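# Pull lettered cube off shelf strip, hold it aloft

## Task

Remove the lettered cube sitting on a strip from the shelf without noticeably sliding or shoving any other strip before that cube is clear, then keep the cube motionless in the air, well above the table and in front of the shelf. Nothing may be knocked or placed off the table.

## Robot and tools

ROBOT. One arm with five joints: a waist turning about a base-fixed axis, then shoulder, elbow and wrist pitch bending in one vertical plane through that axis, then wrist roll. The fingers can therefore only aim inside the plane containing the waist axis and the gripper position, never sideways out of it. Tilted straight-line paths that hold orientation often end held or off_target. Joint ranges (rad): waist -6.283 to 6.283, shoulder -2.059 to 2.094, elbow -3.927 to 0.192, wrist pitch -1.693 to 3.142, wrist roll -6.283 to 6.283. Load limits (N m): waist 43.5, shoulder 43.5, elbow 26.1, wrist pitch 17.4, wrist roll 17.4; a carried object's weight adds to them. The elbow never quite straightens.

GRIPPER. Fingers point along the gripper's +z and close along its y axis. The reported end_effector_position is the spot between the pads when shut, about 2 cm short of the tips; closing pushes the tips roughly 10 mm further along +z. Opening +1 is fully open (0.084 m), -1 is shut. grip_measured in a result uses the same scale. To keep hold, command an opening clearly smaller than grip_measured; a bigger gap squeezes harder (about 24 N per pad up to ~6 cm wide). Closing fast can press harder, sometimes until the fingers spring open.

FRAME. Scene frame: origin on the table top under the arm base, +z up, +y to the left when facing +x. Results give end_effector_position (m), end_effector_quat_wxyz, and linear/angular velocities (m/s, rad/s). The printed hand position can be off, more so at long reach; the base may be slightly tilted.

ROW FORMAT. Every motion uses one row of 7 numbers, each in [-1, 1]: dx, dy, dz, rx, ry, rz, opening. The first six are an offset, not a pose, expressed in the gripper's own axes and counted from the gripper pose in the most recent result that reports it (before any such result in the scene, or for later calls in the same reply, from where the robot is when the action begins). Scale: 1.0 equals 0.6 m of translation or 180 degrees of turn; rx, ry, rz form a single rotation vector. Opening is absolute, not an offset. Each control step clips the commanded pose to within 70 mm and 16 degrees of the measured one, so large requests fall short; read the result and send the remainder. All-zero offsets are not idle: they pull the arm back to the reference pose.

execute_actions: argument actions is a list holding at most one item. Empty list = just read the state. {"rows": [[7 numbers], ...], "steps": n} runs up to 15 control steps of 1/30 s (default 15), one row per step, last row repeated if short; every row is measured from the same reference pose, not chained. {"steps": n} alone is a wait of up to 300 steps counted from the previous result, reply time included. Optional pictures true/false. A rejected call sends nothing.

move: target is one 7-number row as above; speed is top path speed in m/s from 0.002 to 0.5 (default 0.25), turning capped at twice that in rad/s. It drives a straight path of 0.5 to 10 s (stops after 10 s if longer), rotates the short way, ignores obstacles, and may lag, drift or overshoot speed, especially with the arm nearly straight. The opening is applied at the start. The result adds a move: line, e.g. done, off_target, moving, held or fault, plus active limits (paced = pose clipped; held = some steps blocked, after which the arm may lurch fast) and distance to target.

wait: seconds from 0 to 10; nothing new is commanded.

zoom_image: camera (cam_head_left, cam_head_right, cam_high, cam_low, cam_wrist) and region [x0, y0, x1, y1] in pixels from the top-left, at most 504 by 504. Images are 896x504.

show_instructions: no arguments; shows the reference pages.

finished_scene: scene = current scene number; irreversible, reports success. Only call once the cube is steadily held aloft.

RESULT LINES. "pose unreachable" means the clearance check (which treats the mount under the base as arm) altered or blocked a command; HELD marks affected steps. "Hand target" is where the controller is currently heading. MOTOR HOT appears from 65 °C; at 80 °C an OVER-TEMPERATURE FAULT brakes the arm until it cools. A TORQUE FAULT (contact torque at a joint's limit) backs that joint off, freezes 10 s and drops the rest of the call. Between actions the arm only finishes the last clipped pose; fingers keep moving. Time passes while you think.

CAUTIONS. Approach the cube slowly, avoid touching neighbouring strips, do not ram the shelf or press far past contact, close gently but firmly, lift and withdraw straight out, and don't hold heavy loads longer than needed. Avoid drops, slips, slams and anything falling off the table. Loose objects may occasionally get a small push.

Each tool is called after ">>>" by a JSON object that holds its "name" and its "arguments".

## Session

>>> {"name": "execute_actions", "arguments": {"actions": []}}

>>> {"name": "zoom_image", "arguments": {"camera": "cam_high", "region": [340,100,640,400]}}

Scene clock: 0.00 s of 4200.00 s.
end_effector_position=(+0.0322, +0.0993, +0.3281) grip_measured=+1.00 end_effector_quat_wxyz=(+0.451, +0.882, -0.102, -0.092) end_effector_velocity=(+0.000, -0.000, -0.000) end_effector_angular_velocity=(-0.001, -0.001, -0.002)
Joint positions: [ 1.202 -0.487 -0.735  2.171  1.482  0.084]
Joint velocities: [-0.001 -0.     0.     0.     0.002  0.   ]
Hand target: +0.032, +0.099, +0.328; +0.451, +0.882, -0.102, -0.092

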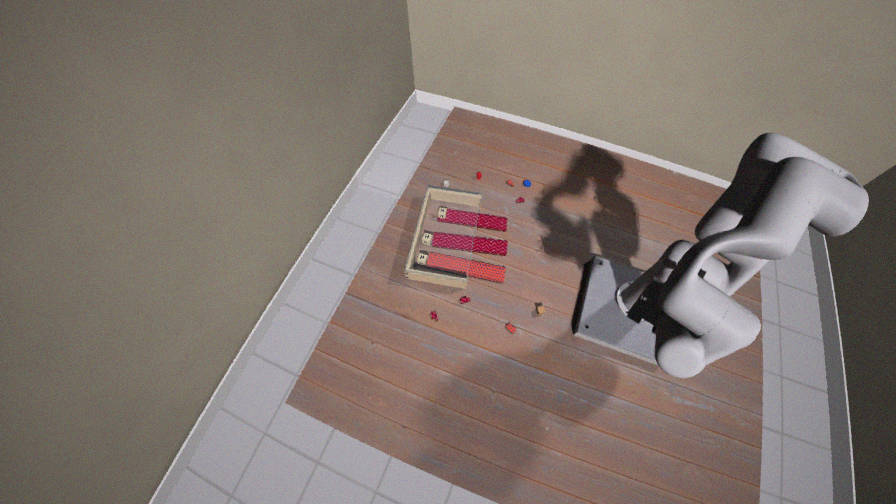

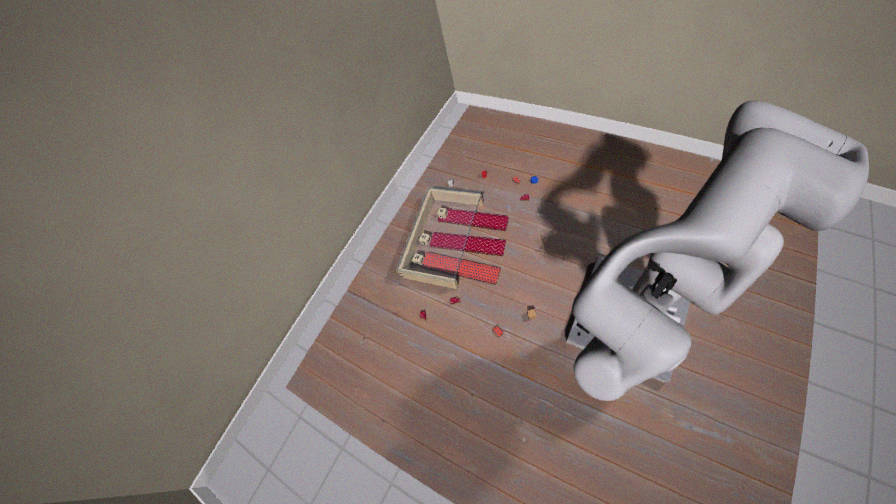

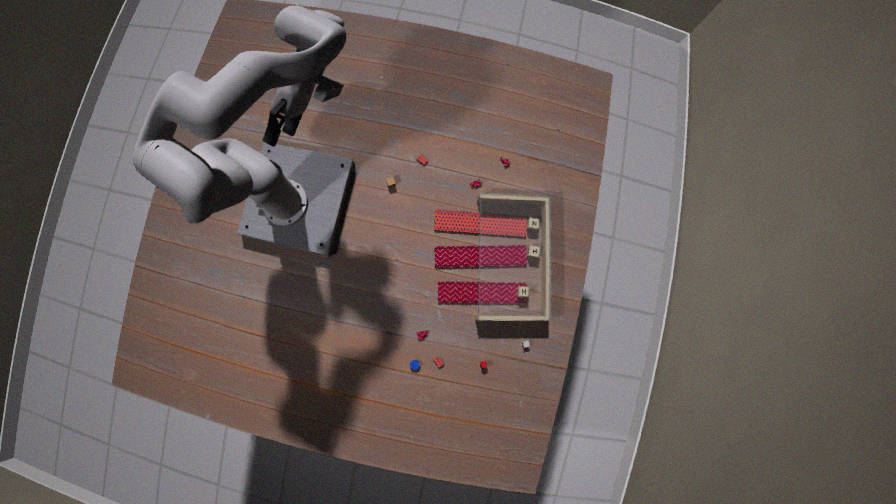

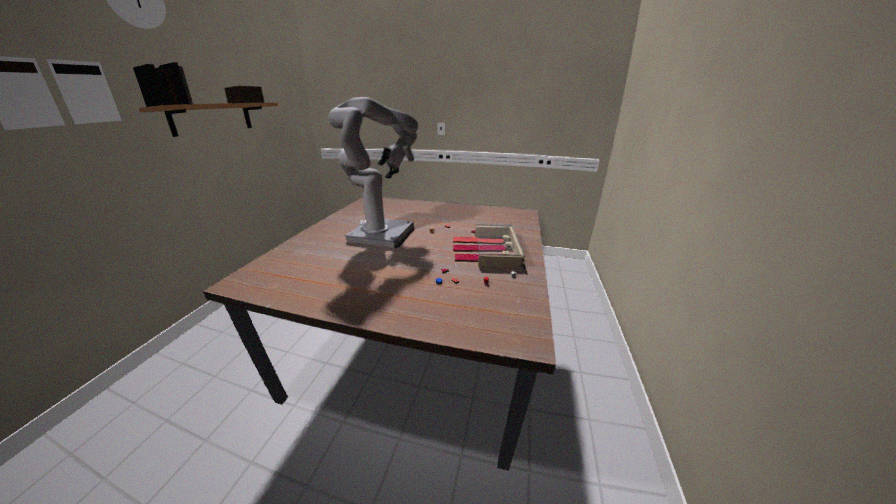

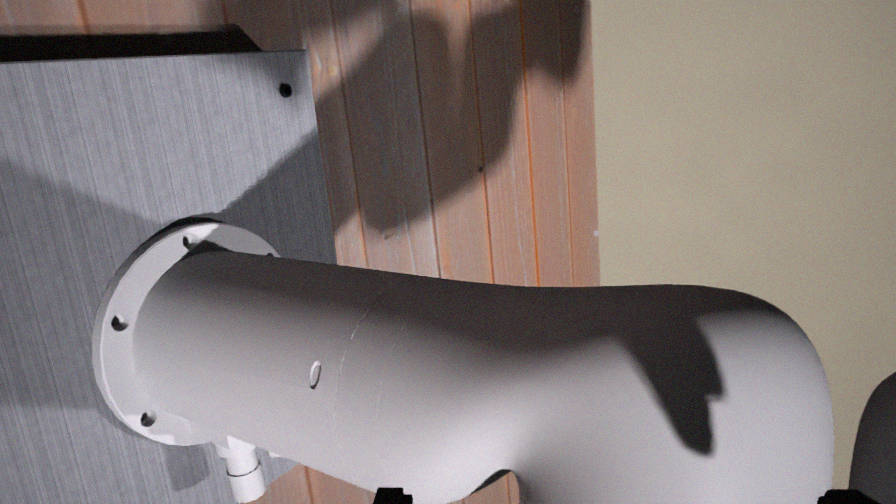

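Region (340, 100, 640, 400) of cam_high's 896x504 image, scaled by 1.680, with more detail than that image has.

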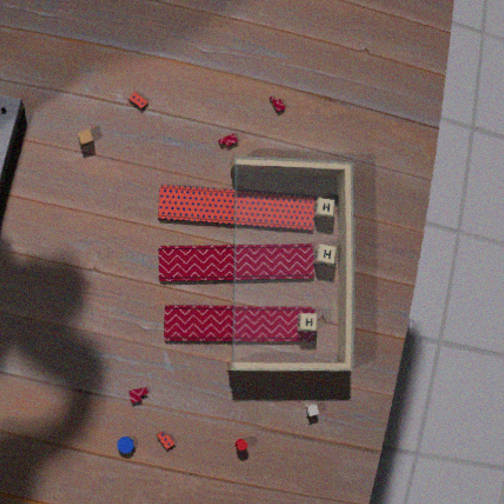

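>>> {"name": "move", "arguments": {"target": [0.082,-0.315,-0.225,0.293,0.093,-0.129,1], "speed": 0.3}}

>>> {"name": "move", "arguments": {"target": [0.424,0.833,0.28,0,0,0,1], "speed": 0.3}}

Scene clock: 8.03 s of 4200.00 s.
end_effector_position=(+0.1317, +0.2995, +0.2489) grip_measured=+1.00 end_effector_quat_wxyz=(-0.000, +0.995, +0.104, +0.002) end_effector_velocity=(+0.001, +0.002, -0.001) end_effector_angular_velocity=(+0.007, -0.003, +0.003)
Joint positions: [ 1.105 -0.521 -0.608  1.12   0.947  0.084]
Joint velocities: [ 0.     0.003  0.003 -0.013 -0.003 -0.   ]
Hand target: +0.132, +0.300, +0.249; -0.000, +0.995, +0.104, +0.002
Off the commanded pose: 0.001 m, 0 deg.
After step 90, 2.63 s passed at rest.
move: done

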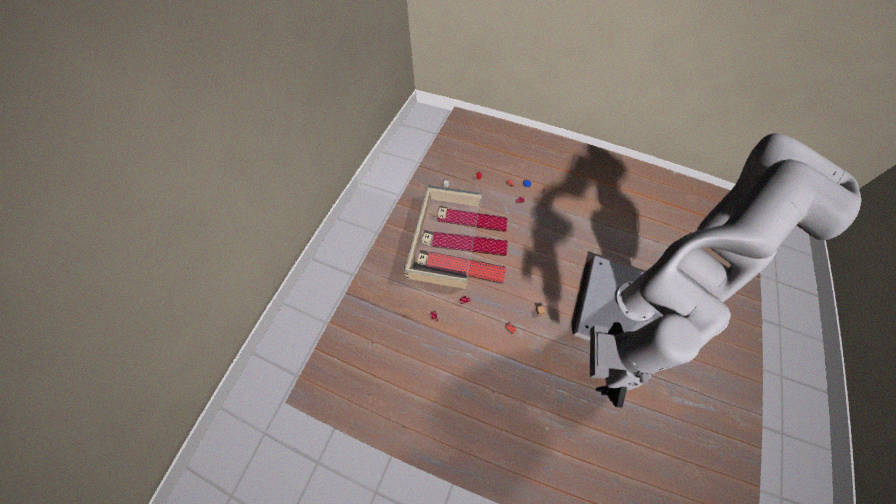

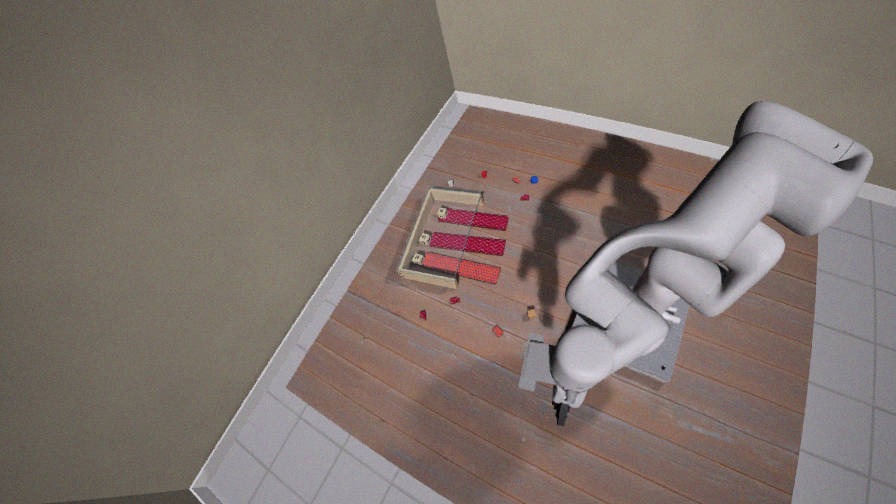

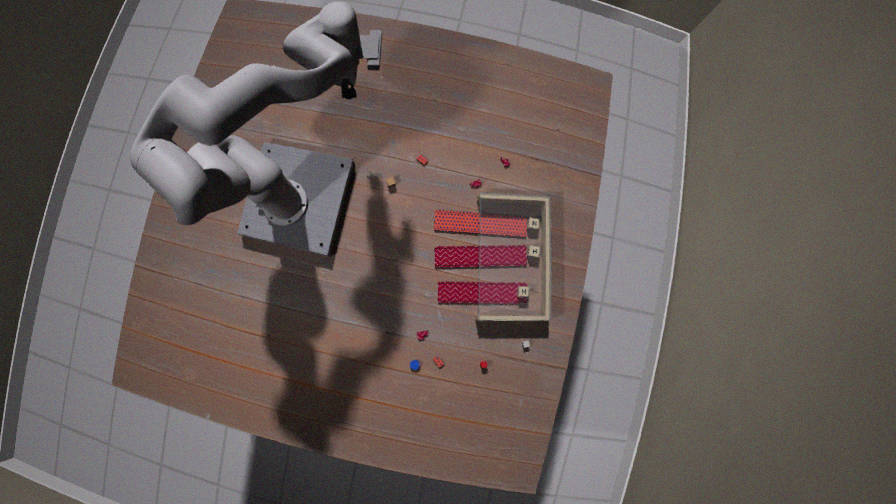

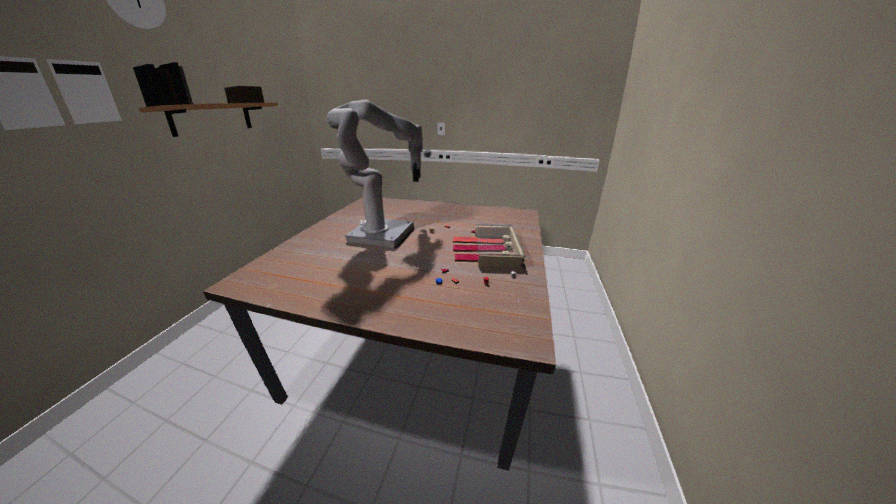

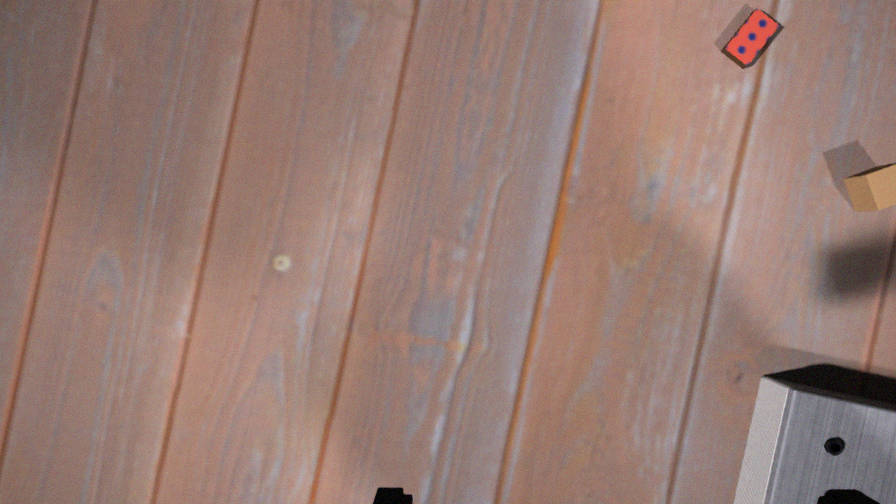

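Scene clock: 10.97 s of 4200.00 s.
end_effector_position=(+0.4860, -0.1370, +0.0831) grip_measured=+1.00 end_effector_quat_wxyz=(+0.004, +0.995, +0.104, +0.002) end_effector_velocity=(+0.002, -0.001, -0.001) end_effector_angular_velocity=(+0.001, +0.004, +0.000)
Joint positions: [-0.325  0.368 -1.048  0.675 -0.483  0.084]
Joint velocities: [-0.001  0.011 -0.013  0.007 -0.001  0.   ]
Hand target: +0.486, -0.137, +0.083; +0.004, +0.995, +0.104, +0.001
Off the commanded pose: 0.002 m, 1 deg.
move: done; limits=paced

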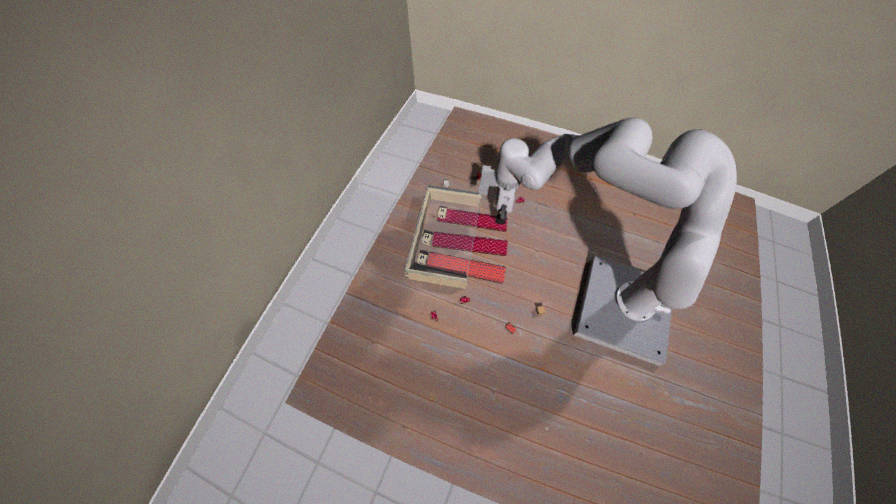

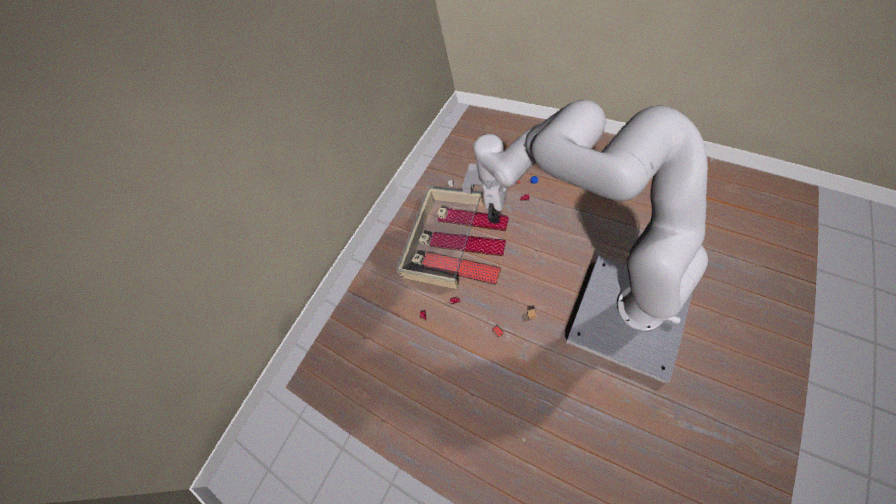

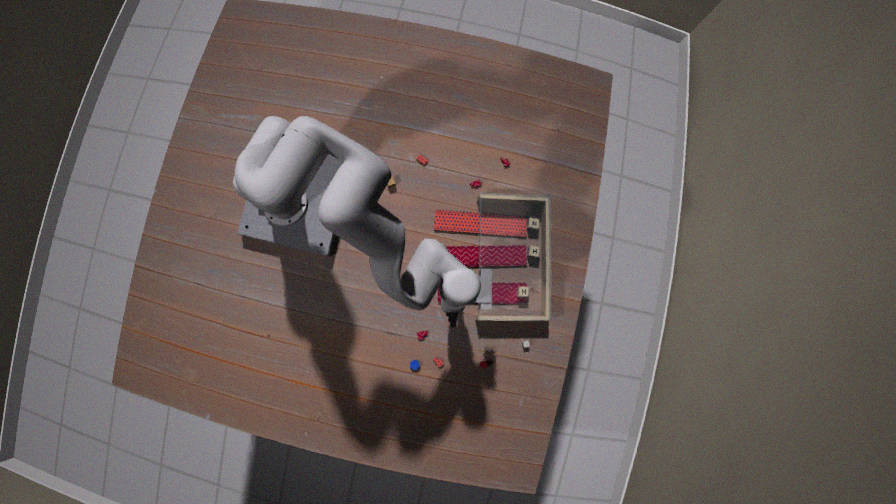

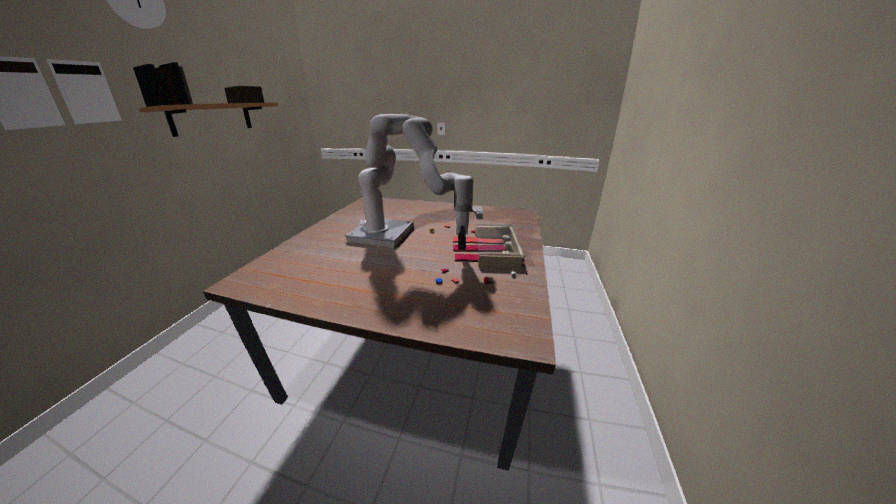

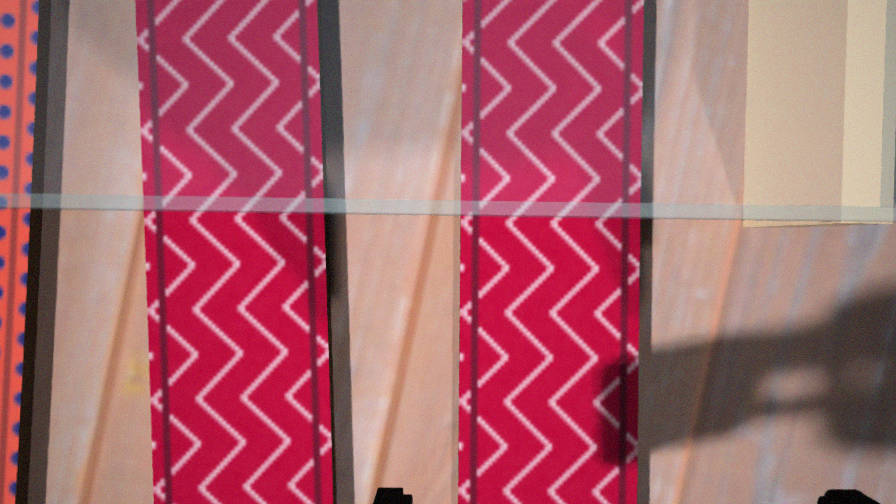

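>>> {"name": "move", "arguments": {"target": [0,-0.004,0.105,0,0,0,0.65], "speed": 0.07}}

>>> {"name": "move", "arguments": {"target": [0,0,0,0,0,0,0]}}

>>> {"name": "move", "arguments": {"target": [-0.33,0,-0.002,0,0,0,0], "speed": 0.1}}

>>> {"name": "move", "arguments": {"target": [0.25,0,-0.015,0,0,0,0.65], "speed": 0.15}}

Scene clock: 20.73 s of 4200.00 s.
end_effector_position=(+0.4859, -0.1352, +0.0205) grip_measured=+0.65 end_effector_quat_wxyz=(+0.004, +0.995, +0.104, +0.002) end_effector_velocity=(-0.001, +0.000, -0.003) end_effector_angular_velocity=(+0.001, +0.002, +0.000)
Joint positions: [-0.321  0.513 -1.046  0.527 -0.479  0.071]
Joint velocities: [-0.     0.007 -0.001 -0.004 -0.    -0.   ]
Hand target: +0.486, -0.135, +0.020; +0.004, +0.995, +0.104, +0.002
Off the commanded pose: 0.000 m, 0 deg.
After step 90, 5.40 s passed at rest.
move: done

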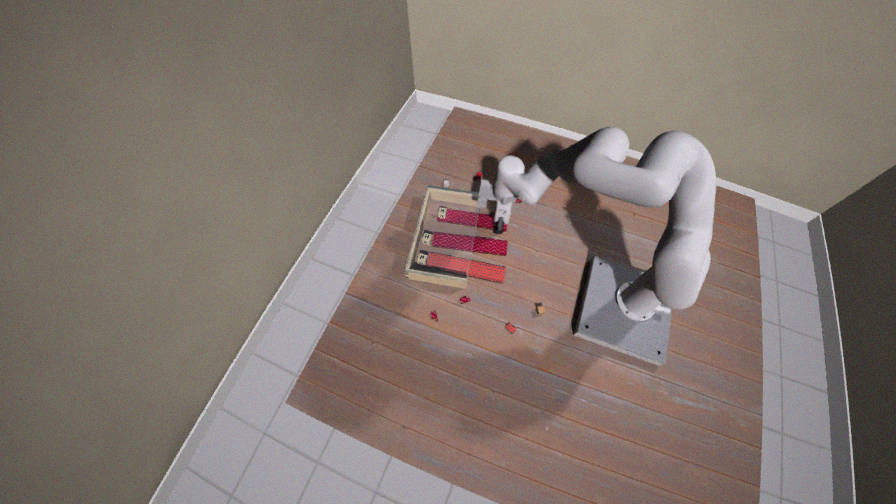

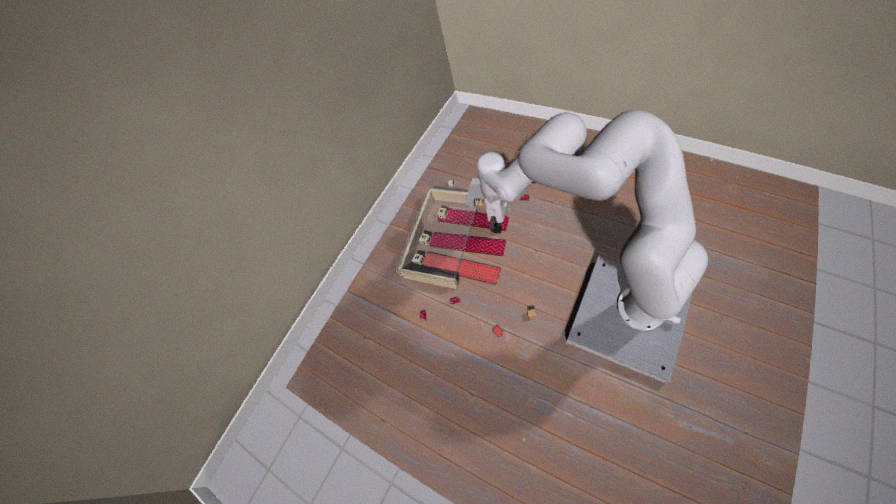

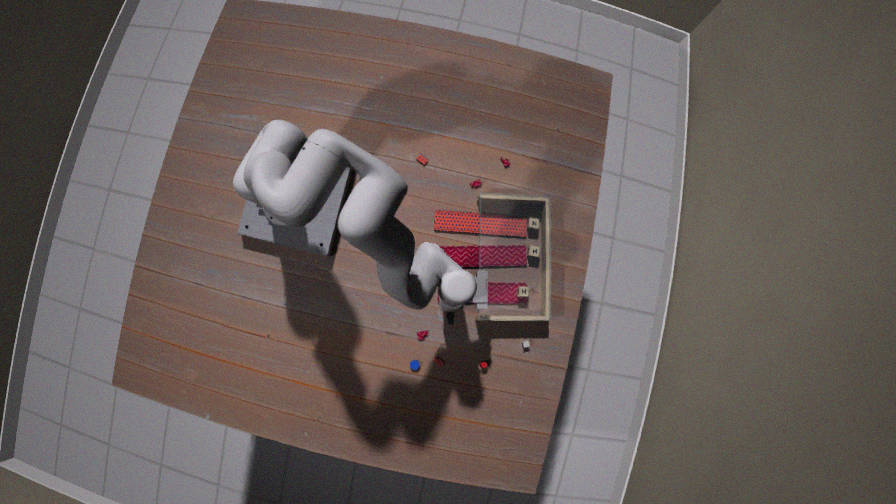

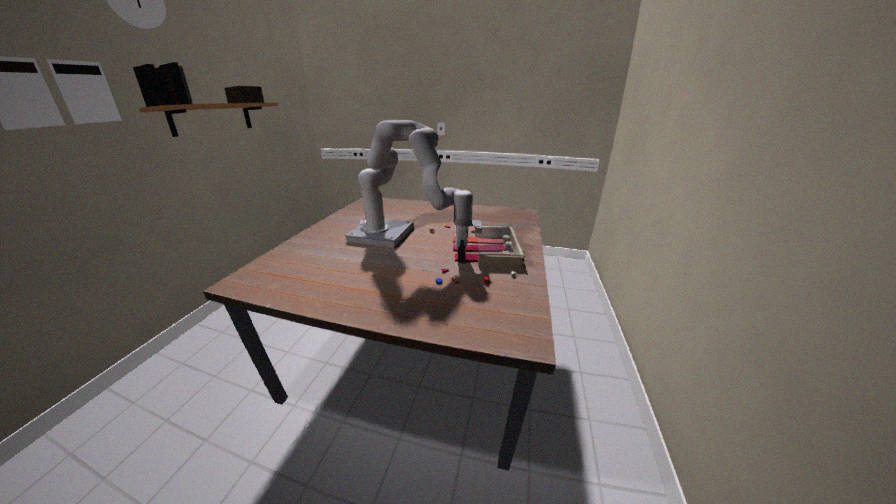

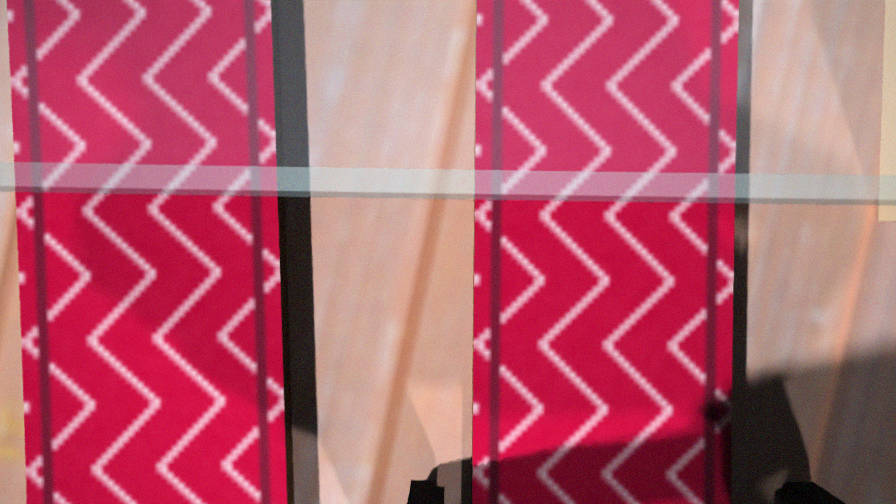

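Scene clock: 21.23 s of 4200.00 s.
end_effector_position=(+0.4861, -0.1352, +0.0207) grip_measured=+0.25 end_effector_quat_wxyz=(+0.005, +0.995, +0.104, +0.002) end_effector_velocity=(-0.000, +0.000, -0.000) end_effector_angular_velocity=(+0.000, +0.001, +0.001)
Joint positions: [-0.321  0.513 -1.046  0.527 -0.479  0.055]
Joint velocities: [-0.     0.    -0.     0.    -0.001 -0.   ]
Hand target: +0.486, -0.135, +0.020; +0.004, +0.995, +0.104, +0.002
Off the commanded pose: 0.000 m, 0 deg.
move: done

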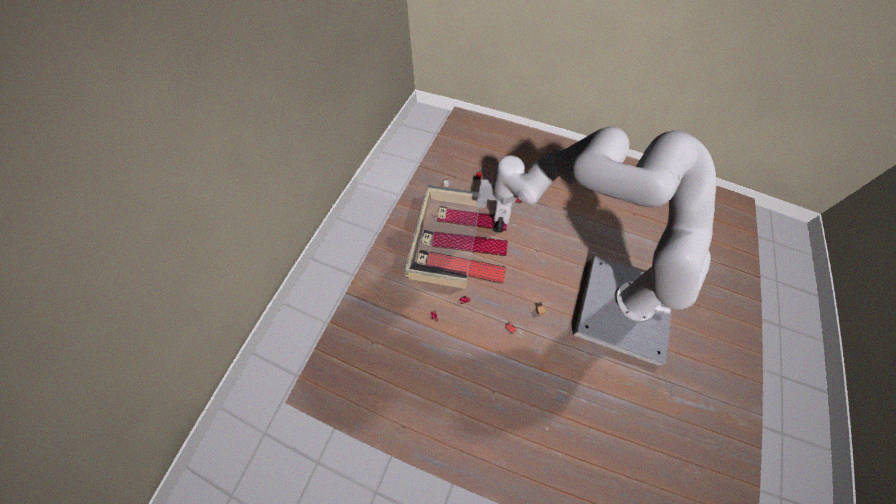

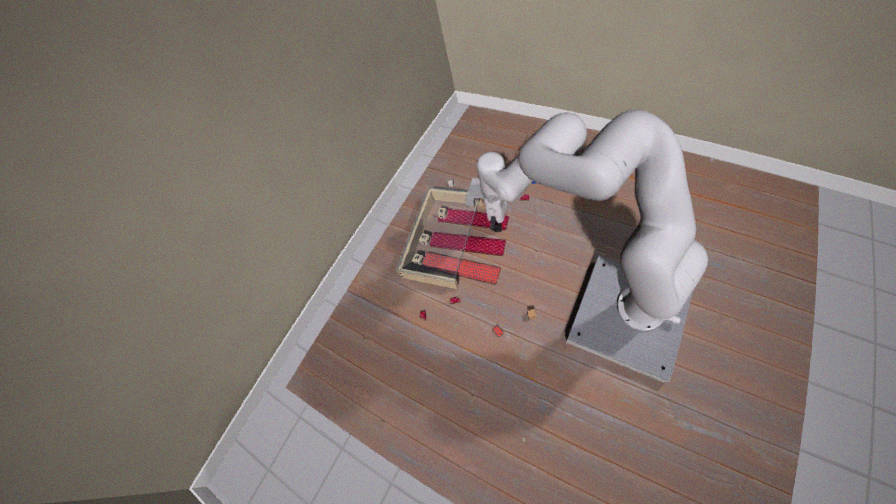

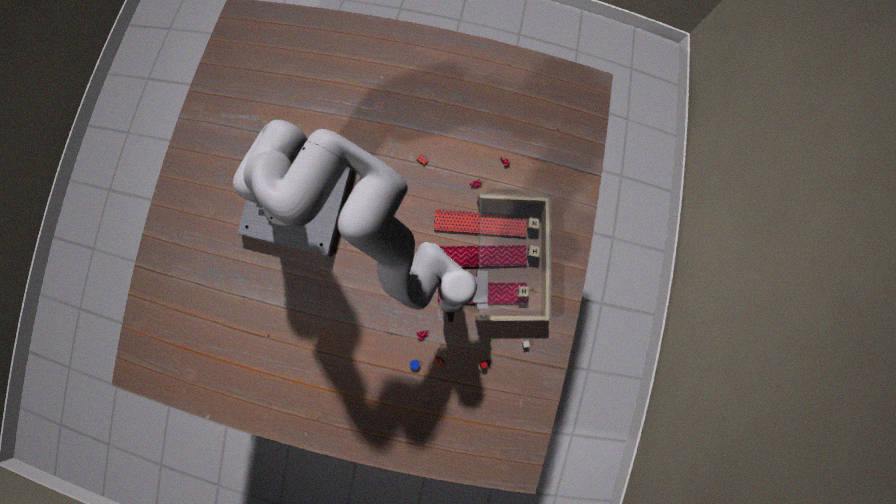

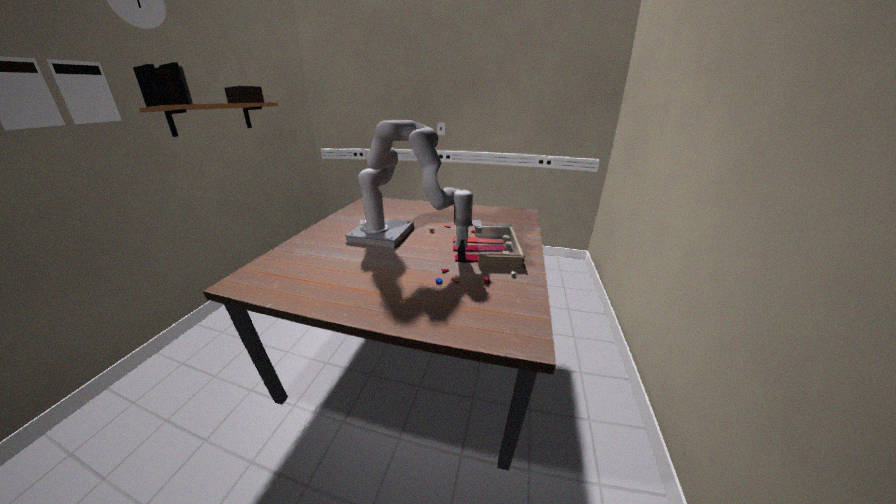

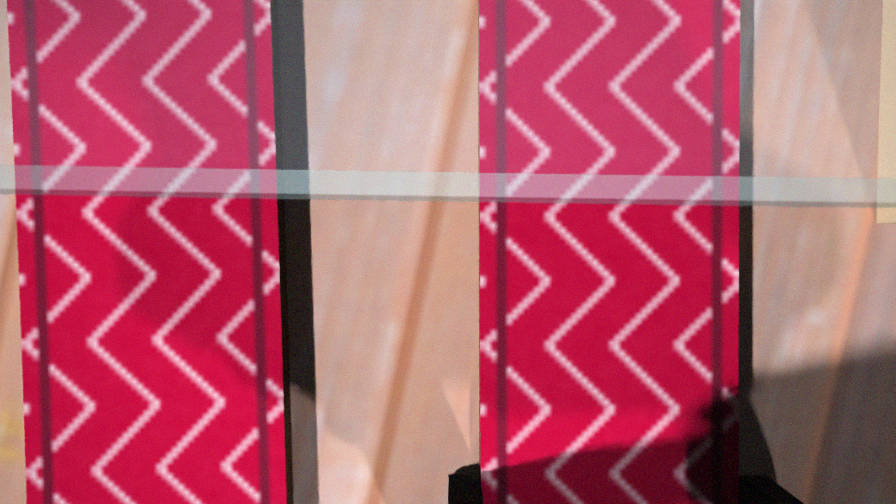

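Scene clock: 23.73 s of 4200.00 s.
end_effector_position=(+0.2928, -0.1770, +0.0213) grip_measured=+0.25 end_effector_quat_wxyz=(+0.005, +0.995, +0.104, +0.002) end_effector_velocity=(-0.003, -0.001, +0.001) end_effector_angular_velocity=(-0.001, -0.001, -0.001)
Joint positions: [-0.593  0.147 -0.43   0.277 -0.751  0.055]
Joint velocities: [-0.006 -0.006  0.007 -0.002 -0.006 -0.   ]
Hand target: +0.292, -0.177, +0.021; +0.005, +0.995, +0.104, +0.002
Off the commanded pose: 0.001 m, 0 deg.
move: done

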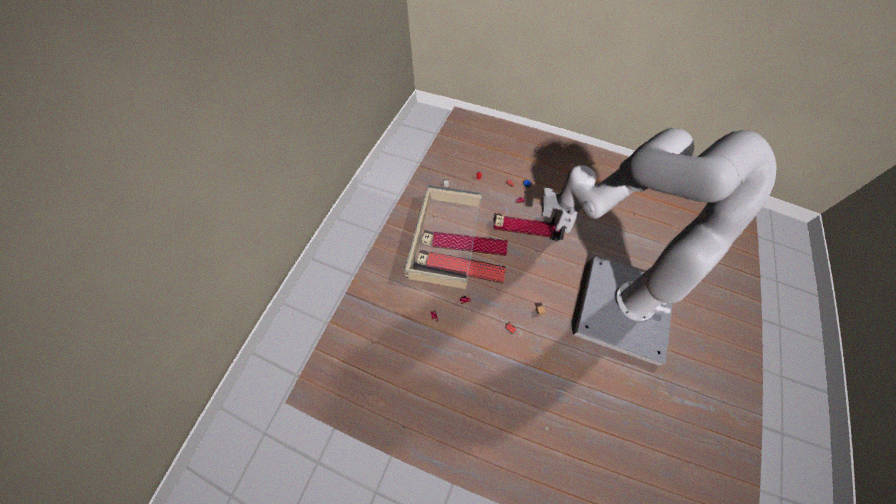

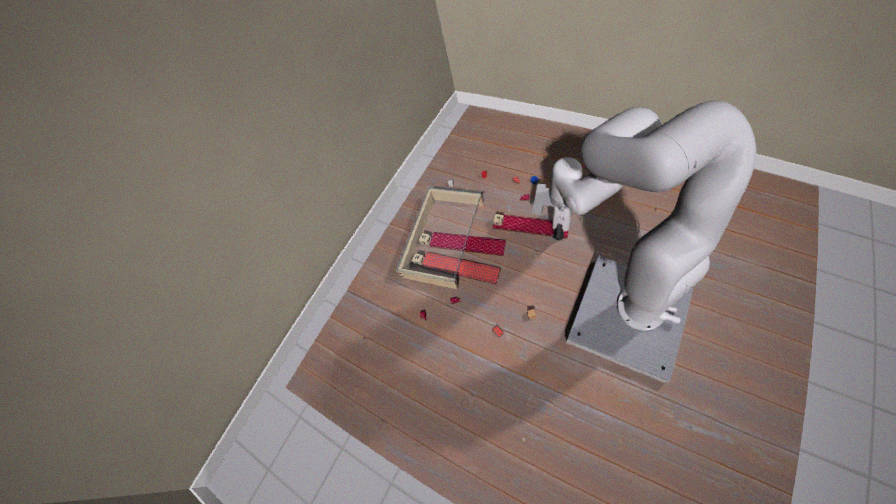

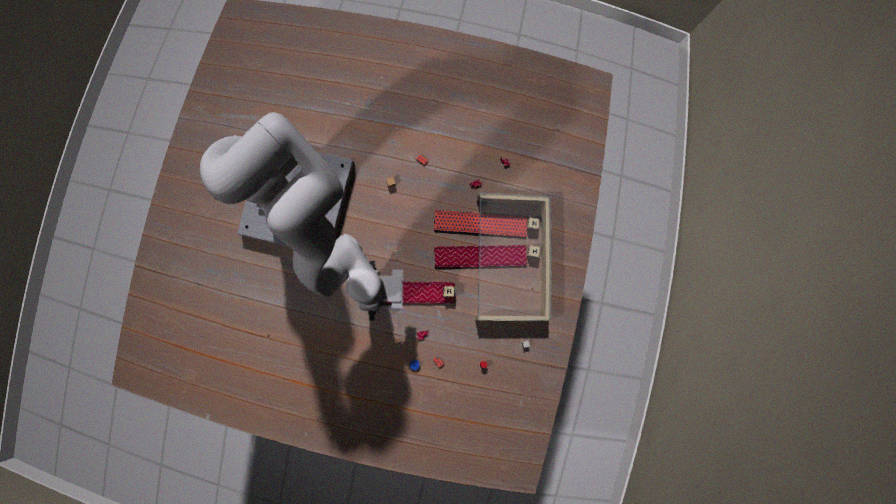

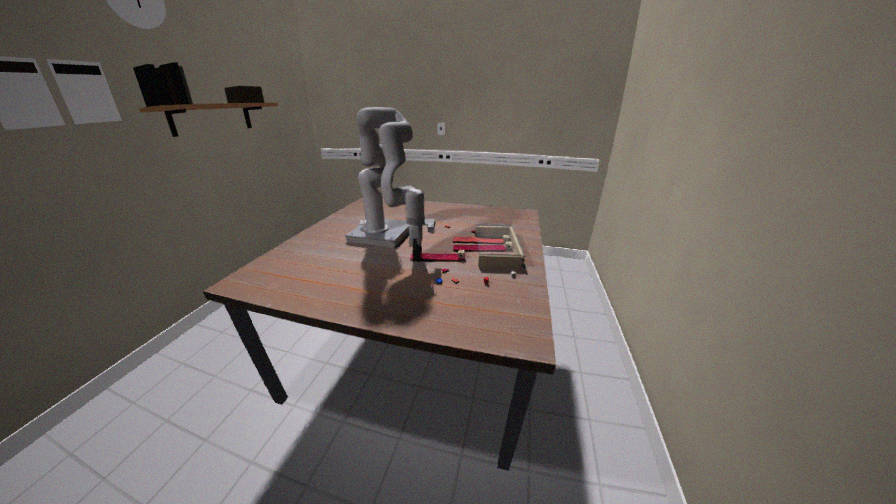

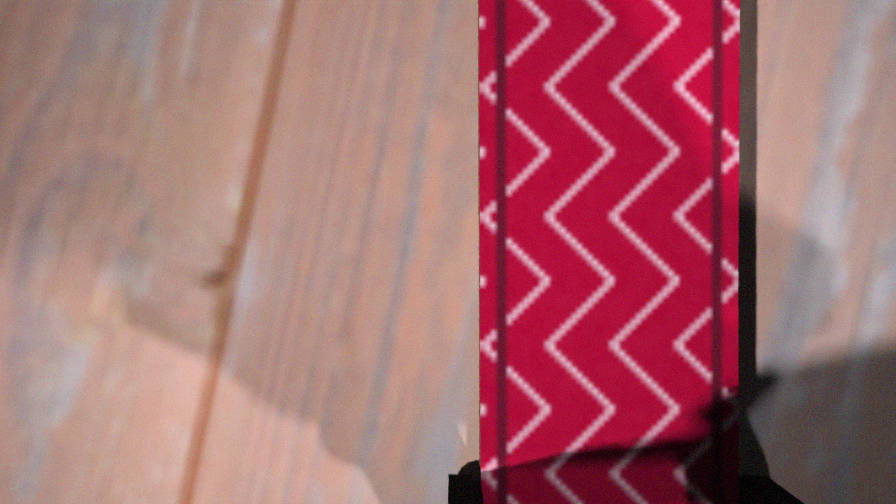

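Scene clock: 25.33 s of 4200.00 s.
end_effector_position=(+0.4392, -0.1452, +0.0307) grip_measured=+0.65 end_effector_quat_wxyz=(+0.005, +0.995, +0.104, +0.002) end_effector_velocity=(+0.003, -0.000, +0.000) end_effector_angular_velocity=(+0.000, +0.001, +0.001)
Joint positions: [-0.369  0.388 -0.872  0.478 -0.527  0.071]
Joint velocities: [ 0.002  0.006 -0.011  0.006  0.     0.   ]
Hand target: +0.439, -0.145, +0.031; +0.005, +0.995, +0.104, +0.002
Off the commanded pose: 0.001 m, 0 deg.
move: done

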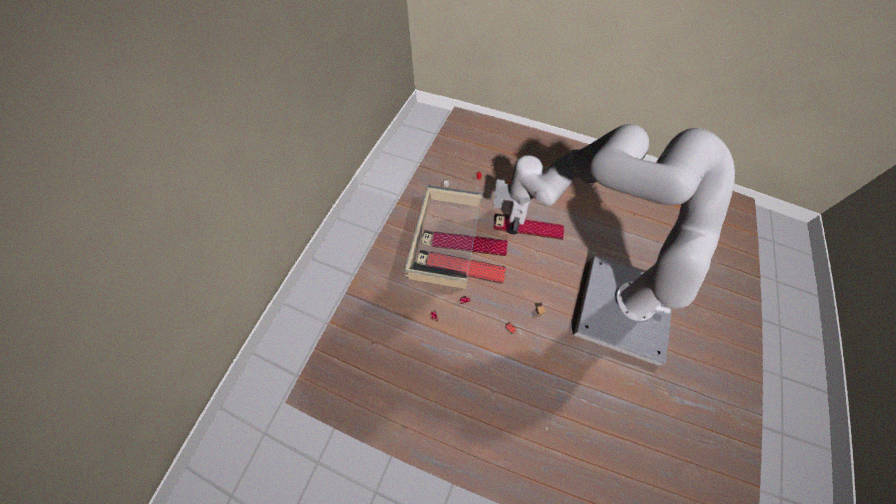

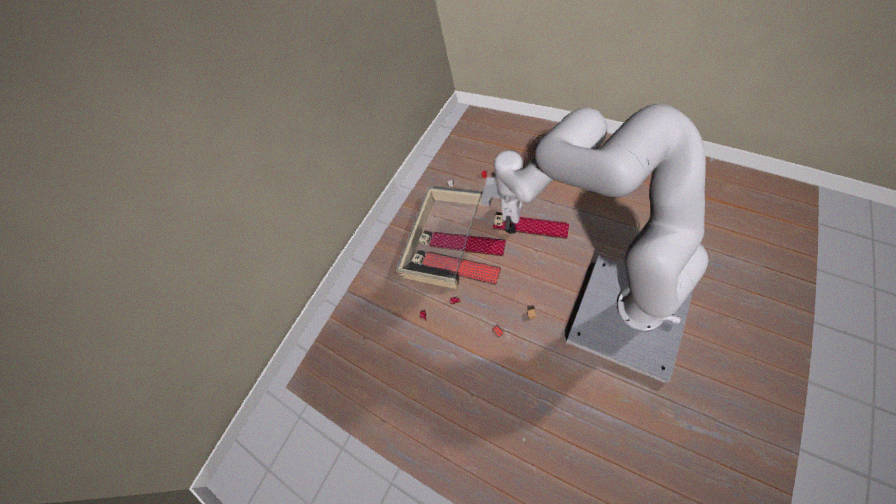

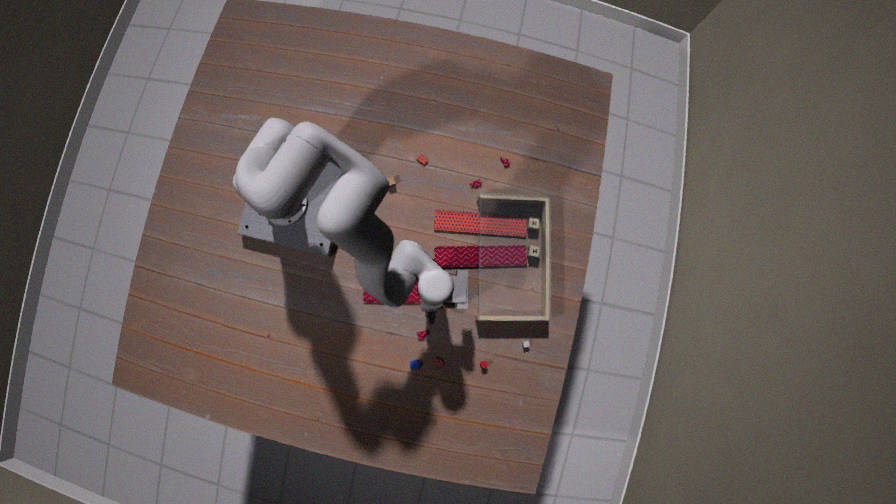

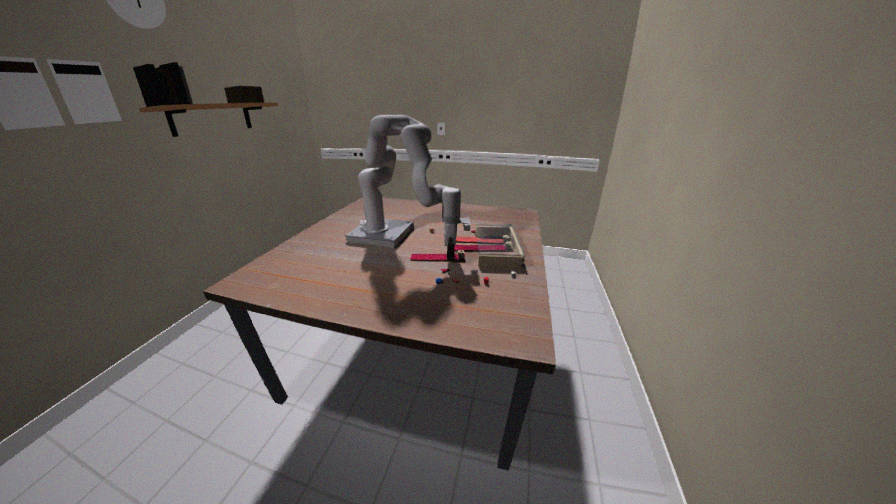

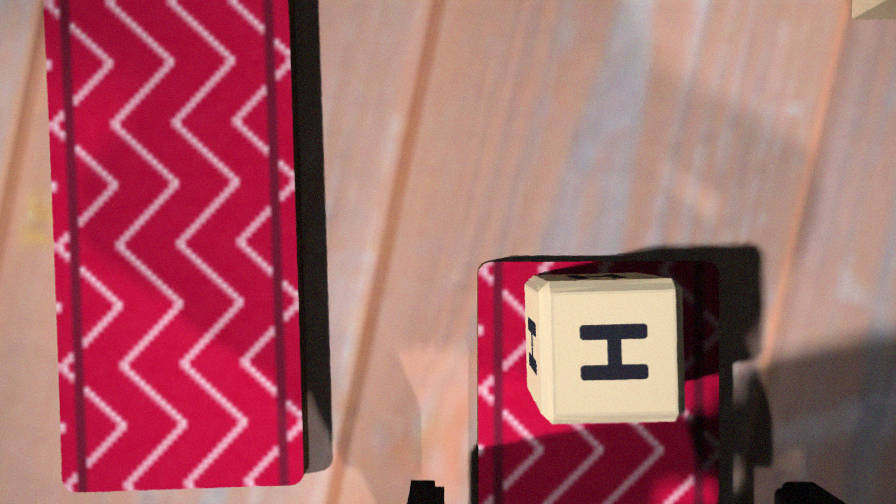

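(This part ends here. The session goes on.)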